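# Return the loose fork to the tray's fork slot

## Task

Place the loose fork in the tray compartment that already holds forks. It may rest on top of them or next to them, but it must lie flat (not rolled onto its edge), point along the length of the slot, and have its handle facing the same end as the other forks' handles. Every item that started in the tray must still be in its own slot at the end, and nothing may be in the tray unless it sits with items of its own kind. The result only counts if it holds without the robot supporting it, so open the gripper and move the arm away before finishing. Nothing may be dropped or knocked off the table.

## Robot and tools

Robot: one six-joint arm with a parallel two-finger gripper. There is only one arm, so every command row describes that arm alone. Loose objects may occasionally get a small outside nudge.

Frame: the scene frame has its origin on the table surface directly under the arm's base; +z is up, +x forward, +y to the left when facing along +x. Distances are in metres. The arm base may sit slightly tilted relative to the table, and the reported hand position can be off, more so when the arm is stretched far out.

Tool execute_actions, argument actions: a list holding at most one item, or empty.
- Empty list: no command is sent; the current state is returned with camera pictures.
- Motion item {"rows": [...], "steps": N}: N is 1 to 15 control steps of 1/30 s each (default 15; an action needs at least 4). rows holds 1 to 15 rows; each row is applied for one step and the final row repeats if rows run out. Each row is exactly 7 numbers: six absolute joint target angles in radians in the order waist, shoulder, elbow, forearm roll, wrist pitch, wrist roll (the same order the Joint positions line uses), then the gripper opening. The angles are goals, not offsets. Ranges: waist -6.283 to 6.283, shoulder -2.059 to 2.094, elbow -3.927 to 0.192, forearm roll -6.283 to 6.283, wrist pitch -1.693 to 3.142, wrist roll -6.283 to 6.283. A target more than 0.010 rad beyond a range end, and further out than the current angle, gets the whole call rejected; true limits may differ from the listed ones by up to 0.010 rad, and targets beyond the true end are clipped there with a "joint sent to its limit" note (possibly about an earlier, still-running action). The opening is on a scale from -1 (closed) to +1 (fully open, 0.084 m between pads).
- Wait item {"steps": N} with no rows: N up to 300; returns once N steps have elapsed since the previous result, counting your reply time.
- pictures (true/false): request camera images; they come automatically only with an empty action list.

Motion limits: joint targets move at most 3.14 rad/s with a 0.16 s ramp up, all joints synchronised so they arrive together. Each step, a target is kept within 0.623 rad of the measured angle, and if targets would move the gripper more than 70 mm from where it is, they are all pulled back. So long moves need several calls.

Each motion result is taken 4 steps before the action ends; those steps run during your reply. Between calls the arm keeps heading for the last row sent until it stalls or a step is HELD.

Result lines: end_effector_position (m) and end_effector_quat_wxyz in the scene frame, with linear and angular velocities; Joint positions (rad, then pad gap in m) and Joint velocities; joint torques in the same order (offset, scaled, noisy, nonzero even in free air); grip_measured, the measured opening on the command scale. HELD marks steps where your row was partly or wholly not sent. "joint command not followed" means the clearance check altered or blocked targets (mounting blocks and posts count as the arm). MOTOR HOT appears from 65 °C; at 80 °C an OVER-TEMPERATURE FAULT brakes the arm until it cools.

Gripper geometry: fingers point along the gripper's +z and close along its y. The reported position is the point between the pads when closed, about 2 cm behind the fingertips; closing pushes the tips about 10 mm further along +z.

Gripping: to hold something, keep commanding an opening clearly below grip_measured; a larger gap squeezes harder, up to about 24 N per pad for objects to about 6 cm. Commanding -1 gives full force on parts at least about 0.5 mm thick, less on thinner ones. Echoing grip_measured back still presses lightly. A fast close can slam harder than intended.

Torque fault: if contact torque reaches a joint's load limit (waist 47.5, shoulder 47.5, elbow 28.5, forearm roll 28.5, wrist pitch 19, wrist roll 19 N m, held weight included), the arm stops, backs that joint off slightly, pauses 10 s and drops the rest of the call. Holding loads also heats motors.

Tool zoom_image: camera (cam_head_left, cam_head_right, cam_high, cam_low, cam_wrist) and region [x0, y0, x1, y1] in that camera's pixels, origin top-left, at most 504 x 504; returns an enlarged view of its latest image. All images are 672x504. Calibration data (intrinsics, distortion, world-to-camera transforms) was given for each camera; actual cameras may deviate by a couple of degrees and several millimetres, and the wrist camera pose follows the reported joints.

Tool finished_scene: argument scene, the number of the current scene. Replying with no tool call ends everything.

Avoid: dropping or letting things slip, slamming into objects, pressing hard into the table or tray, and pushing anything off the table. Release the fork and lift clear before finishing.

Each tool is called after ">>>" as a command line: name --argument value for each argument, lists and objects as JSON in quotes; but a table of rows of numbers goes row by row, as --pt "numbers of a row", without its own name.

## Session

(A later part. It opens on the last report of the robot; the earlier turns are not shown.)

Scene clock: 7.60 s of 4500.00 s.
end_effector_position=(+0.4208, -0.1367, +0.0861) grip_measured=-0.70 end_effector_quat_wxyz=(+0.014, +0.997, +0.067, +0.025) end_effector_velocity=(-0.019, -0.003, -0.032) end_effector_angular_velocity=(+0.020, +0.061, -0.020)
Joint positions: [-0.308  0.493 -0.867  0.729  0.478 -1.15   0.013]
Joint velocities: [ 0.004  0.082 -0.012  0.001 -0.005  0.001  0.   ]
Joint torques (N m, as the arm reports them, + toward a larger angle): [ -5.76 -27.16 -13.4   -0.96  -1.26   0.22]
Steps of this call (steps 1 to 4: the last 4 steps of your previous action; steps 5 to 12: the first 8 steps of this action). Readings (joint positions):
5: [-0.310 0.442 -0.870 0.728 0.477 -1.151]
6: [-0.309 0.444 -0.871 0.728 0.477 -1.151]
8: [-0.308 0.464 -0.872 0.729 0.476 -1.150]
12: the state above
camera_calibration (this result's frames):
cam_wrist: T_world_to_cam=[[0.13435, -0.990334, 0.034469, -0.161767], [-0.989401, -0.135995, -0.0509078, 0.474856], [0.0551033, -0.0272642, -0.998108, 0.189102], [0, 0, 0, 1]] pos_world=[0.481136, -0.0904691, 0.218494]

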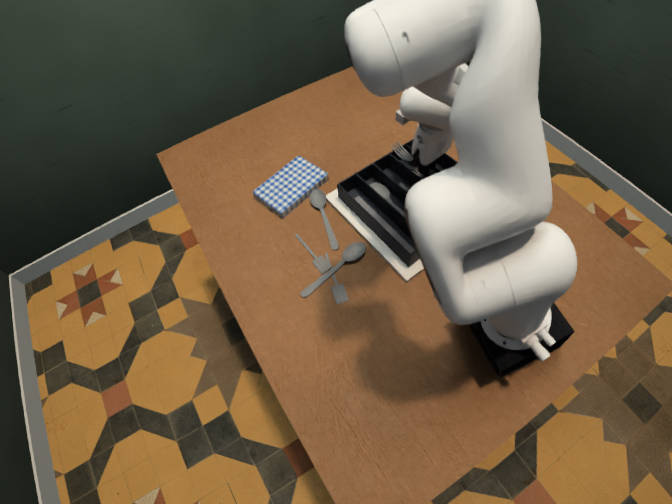

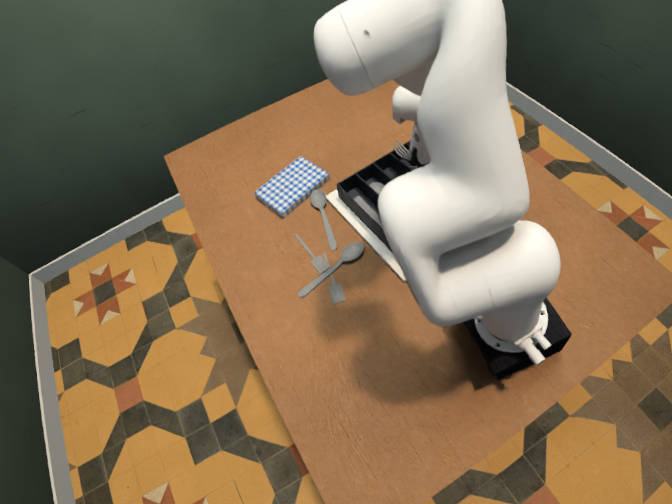

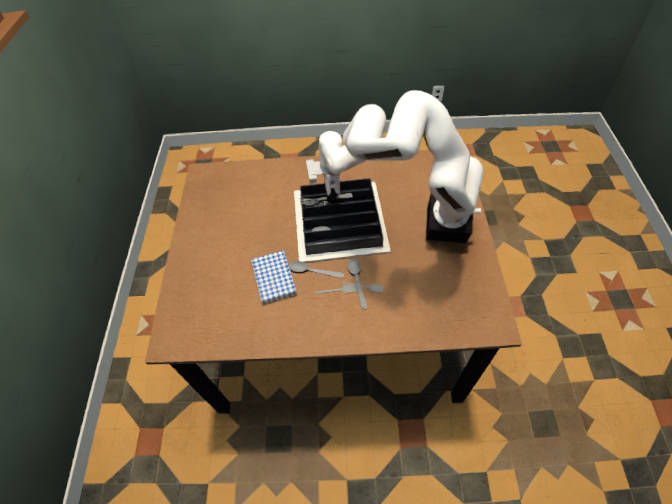

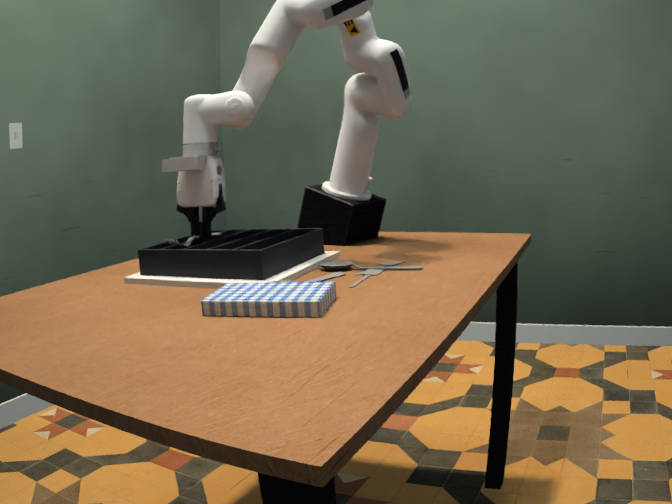

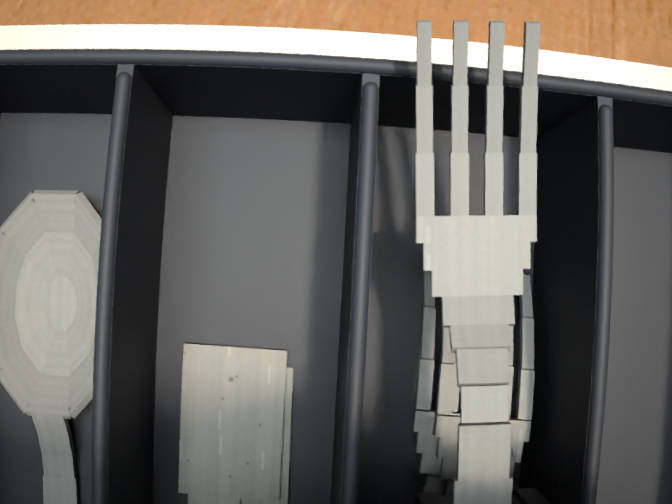

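>>> execute_actions --actions '[{"rows":[[-0.312,0.475,-0.80,0.729,0.44,-1.15,-1]],"steps":12}]'

>>> execute_actions --actions '[{"rows":[[-0.312,0.515,-0.80,0.729,0.44,-1.15,-1]],"steps":12}]' --pictures true

Scene clock: 8.03 s of 4500.00 s.
end_effector_position=(+0.3986, -0.1382, +0.0802) grip_measured=-0.70 end_effector_quat_wxyz=(+0.019, +0.998, +0.059, +0.014) end_effector_velocity=(-0.032, -0.003, -0.003) end_effector_angular_velocity=(-0.033, +0.019, -0.024)
Joint positions: [-0.311  0.479 -0.809  0.729  0.446 -1.15   0.013]
Joint velocities: [-0.006 -0.039  0.098 -0.001 -0.061 -0.    -0.   ]
Joint torques (N m, as the arm reports them, + toward a larger angle): [ -5.05 -24.02 -12.31  -1.01  -0.92   0.47]
Steps of this call (steps 1 to 4: the last 4 steps of your previous action; step 5: the robot went on to your last target; steps 6 to 13: the first 8 steps of this action). Readings (joint positions):
6: [-0.307 0.498 -0.869 0.729 0.477 -1.150]
7: [-0.307 0.498 -0.866 0.729 0.475 -1.150]
9: [-0.309 0.489 -0.843 0.729 0.462 -1.150]
13: the state above

Scene clock: 8.43 s of 4500.00 s.
end_effector_position=(+0.3831, -0.1388, +0.0654) grip_measured=-0.70 end_effector_quat_wxyz=(+0.014, +0.999, +0.052, -0.003) end_effector_velocity=(-0.012, -0.002, -0.018) end_effector_angular_velocity=(+0.012, +0.035, -0.012)
Joint positions: [-0.312  0.511 -0.799  0.729  0.44  -1.15   0.013]
Joint velocities: [ 0.001  0.05  -0.009 -0.    -0.003 -0.     0.   ]
Joint torques (N m, as the arm reports them, + toward a larger angle): [ -5.52 -24.53 -11.82  -0.99  -1.43   0.14]
Steps of this call (steps 1 to 4: the last 4 steps of your previous action; steps 5 to 12: the first 8 steps of this action). Readings (joint positions):
5: [-0.312 0.476 -0.802 0.729 0.441 -1.150]
6: [-0.312 0.478 -0.803 0.729 0.441 -1.150]
8: [-0.312 0.492 -0.803 0.729 0.440 -1.150]
12: the state above
camera_calibration (this result's frames):
cam_wrist: T_world_to_cam=[[0.105364, -0.993949, 0.0310352, -0.147231], [-0.994433, -0.10529, 0.00403418, 0.438753], [-0.000742079, -0.0312875, -0.99951, 0.191312], [0, 0, 0, 1]] pos_world=[0.451965, -0.0941588, 0.194018]

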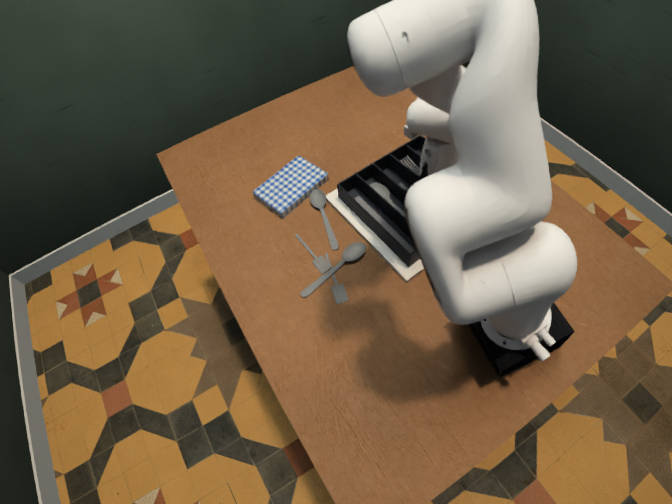

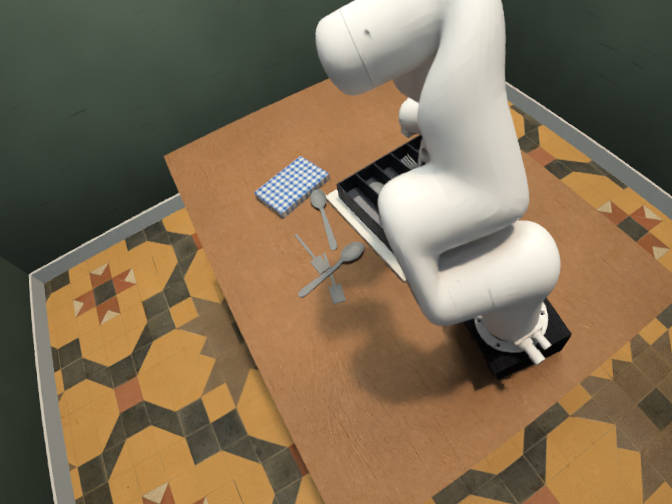

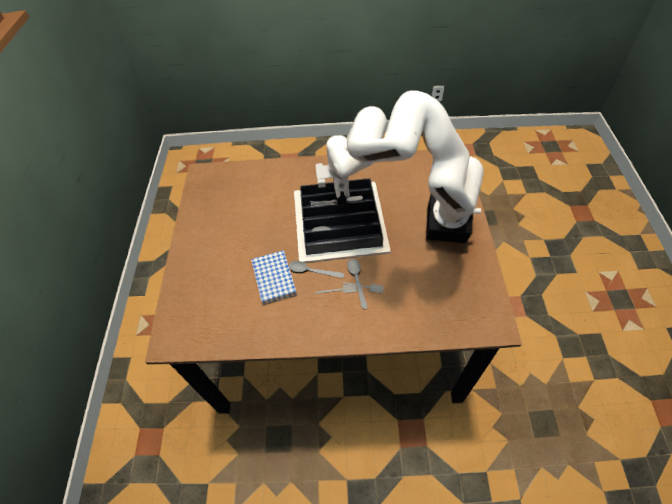

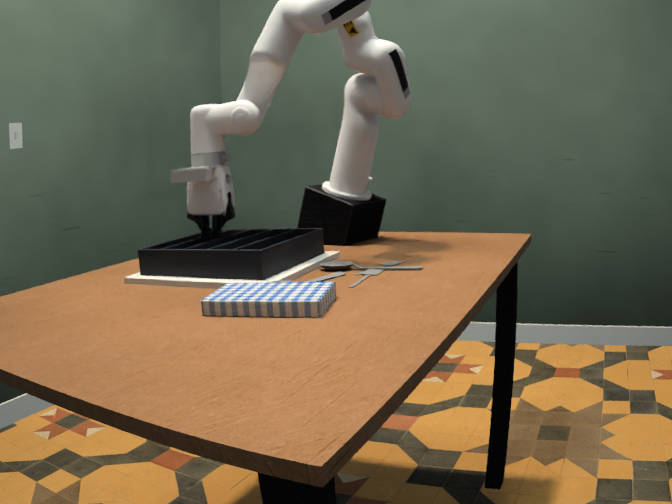

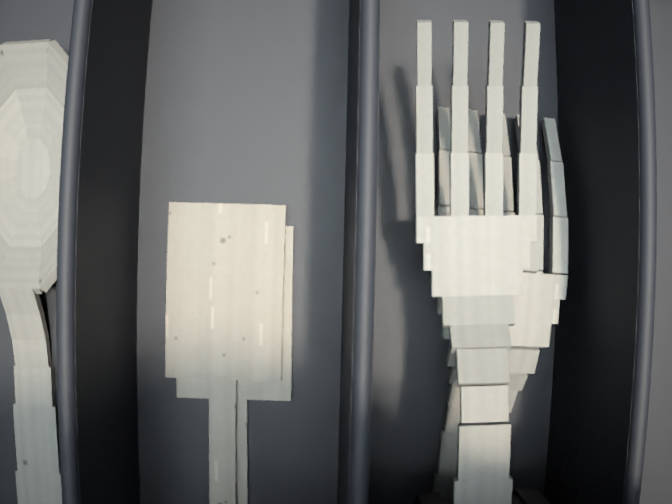

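>>> execute_actions --actions '[{"rows":[[-0.312,0.55,-0.82,0.729,0.45,-1.15,-1],[-0.312,0.55,-0.82,0.729,0.45,-1.15,-1],[-0.312,0.55,-0.82,0.729,0.45,-1.15,-1],[-0.312,0.55,-0.82,0.729,0.45,-1.15,-1],[-0.312,0.55,-0.82,0.729,0.45,-1.15,-1],[-0.312,0.55,-0.82,0.729,0.45,-1.15,-1],[-0.312,0.55,-0.82,0.729,0.45,-1.15,-1],[-0.312,0.55,-0.82,0.729,0.45,-1.15,-0.45]]}]'

>>> execute_actions --actions '[{"rows":[[-0.312,0.3,-0.85,0.729,0.45,-1.15,-0.45]]}]'

>>> execute_actions --actions '[{"steps":8}]' --pictures true

Scene clock: 9.03 s of 4500.00 s.
end_effector_position=(+0.3796, -0.1396, +0.0542) grip_measured=-0.51 end_effector_quat_wxyz=(+0.006, +0.999, +0.049, -0.013) end_effector_velocity=(-0.003, +0.001, -0.006) end_effector_angular_velocity=(+0.009, +0.014, -0.002)
Joint positions: [-0.312  0.548 -0.819  0.729  0.449 -1.15   0.022]
Joint velocities: [ 0.002  0.019 -0.007 -0.     0.006  0.     0.042]
Joint torques (N m, as the arm reports them, + toward a larger angle): [ -5.29 -23.86 -10.52  -0.99  -1.09   0.31]
Steps of this call (steps 1 to 4: the last 4 steps of your previous action; steps 5 to 7: the robot went on to your last target; steps 8 to 18: the first 11 steps of this action). Readings (joint positions):
8: [-0.312 0.515 -0.800 0.729 0.440 -1.150]
9: [-0.312 0.517 -0.802 0.729 0.441 -1.150]
11: [-0.312 0.530 -0.810 0.729 0.444 -1.150]
15: [-0.312 0.545 -0.817 0.729 0.448 -1.150]
18: the state above

Scene clock: 9.53 s of 4500.00 s.
end_effector_position=(+0.4511, -0.1367, +0.1411) grip_measured=-0.47 end_effector_quat_wxyz=(+0.047, +0.993, +0.081, +0.079) end_effector_velocity=(+0.200, +0.026, +0.296) end_effector_angular_velocity=(-0.228, -0.589, +0.205)
Joint positions: [-0.312  0.362 -0.843  0.729  0.45  -1.15   0.024]
Joint velocities: [-0.001 -0.588 -0.075 -0.    -0.001  0.     0.   ]
Joint torques (N m, as the arm reports them, + toward a larger angle): [ -4.49 -20.7  -12.45  -0.97  -1.09   0.22]
Steps of this call (steps 1 to 4: the last 4 steps of your previous action; steps 5 to 15: the first 11 steps of this action). Readings (joint positions):
5: [-0.312 0.549 -0.820 0.729 0.450 -1.150]
6: [-0.312 0.547 -0.820 0.729 0.450 -1.150]
8: [-0.312 0.517 -0.819 0.729 0.451 -1.150]
12: [-0.312 0.425 -0.837 0.729 0.449 -1.150]
15: the state above

Scene clock: 9.80 s of 4500.00 s.
end_effector_position=(+0.4687, -0.1334, +0.1696) grip_measured=-0.47 end_effector_quat_wxyz=(+0.059, +0.989, +0.090, +0.106) end_effector_velocity=(+0.008, +0.003, +0.016) end_effector_angular_velocity=(-0.010, -0.029, +0.011)
Joint positions: [-0.312  0.305 -0.848  0.729  0.45  -1.15   0.024]
Joint velocities: [ 0.    -0.034  0.001  0.     0.002  0.    -0.   ]
Joint torques (N m, as the arm reports them, + toward a larger angle): [ -4.68 -21.69 -13.63  -1.05  -1.36   0.08]
Kept back: nothing.
Steps of this call (steps 1 to 4: the last 4 steps of your previous action; steps 5 to 8: the robot went on to your last target). Readings (joint positions):
1: [-0.312 0.344 -0.846 0.729 0.450 -1.150]
2: [-0.312 0.331 -0.848 0.729 0.449 -1.150]
4: [-0.312 0.315 -0.850 0.729 0.449 -1.150]
8: the state above
camera_calibration (this result's frames):
cam_wrist: T_world_to_cam=[[0.165293, -0.976381, 0.139136, -0.198225], [-0.960722, -0.191292, -0.201048, 0.531524], [0.222915, -0.10044, -0.96965, 0.176633], [0, 0, 0, 1]] pos_world=[0.504038, -0.0741261, 0.305714]

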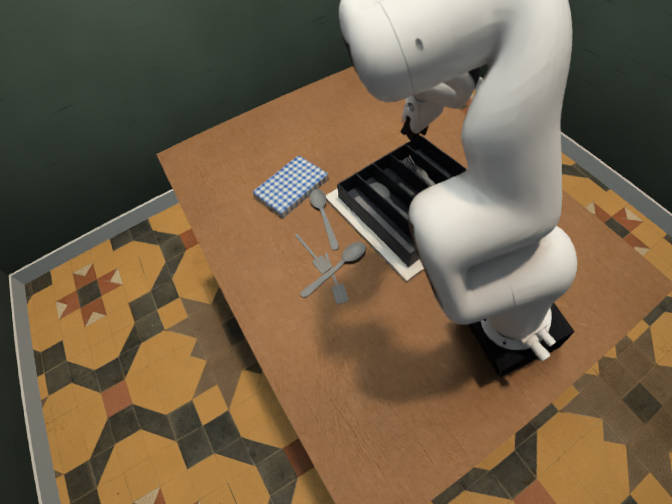

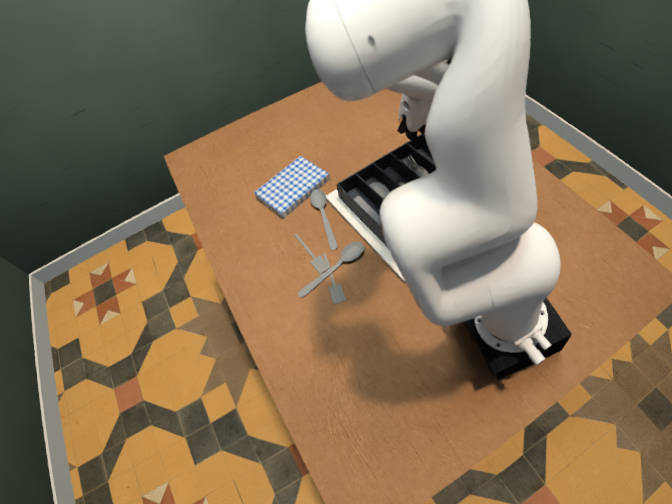

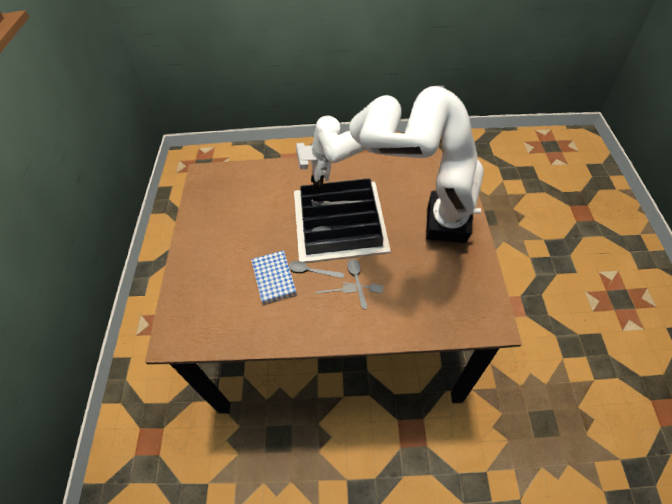

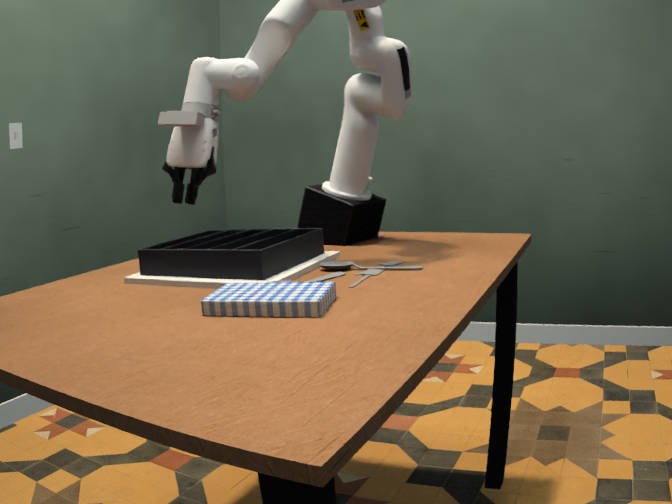

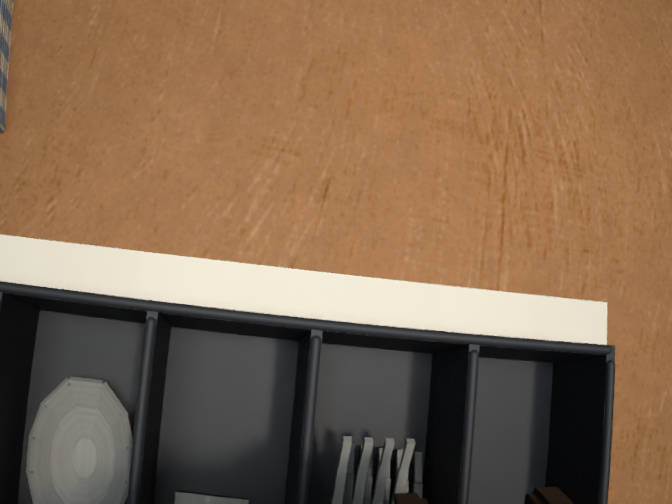

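>>> finished_scene --scene 2

The scene is finished: the task was done.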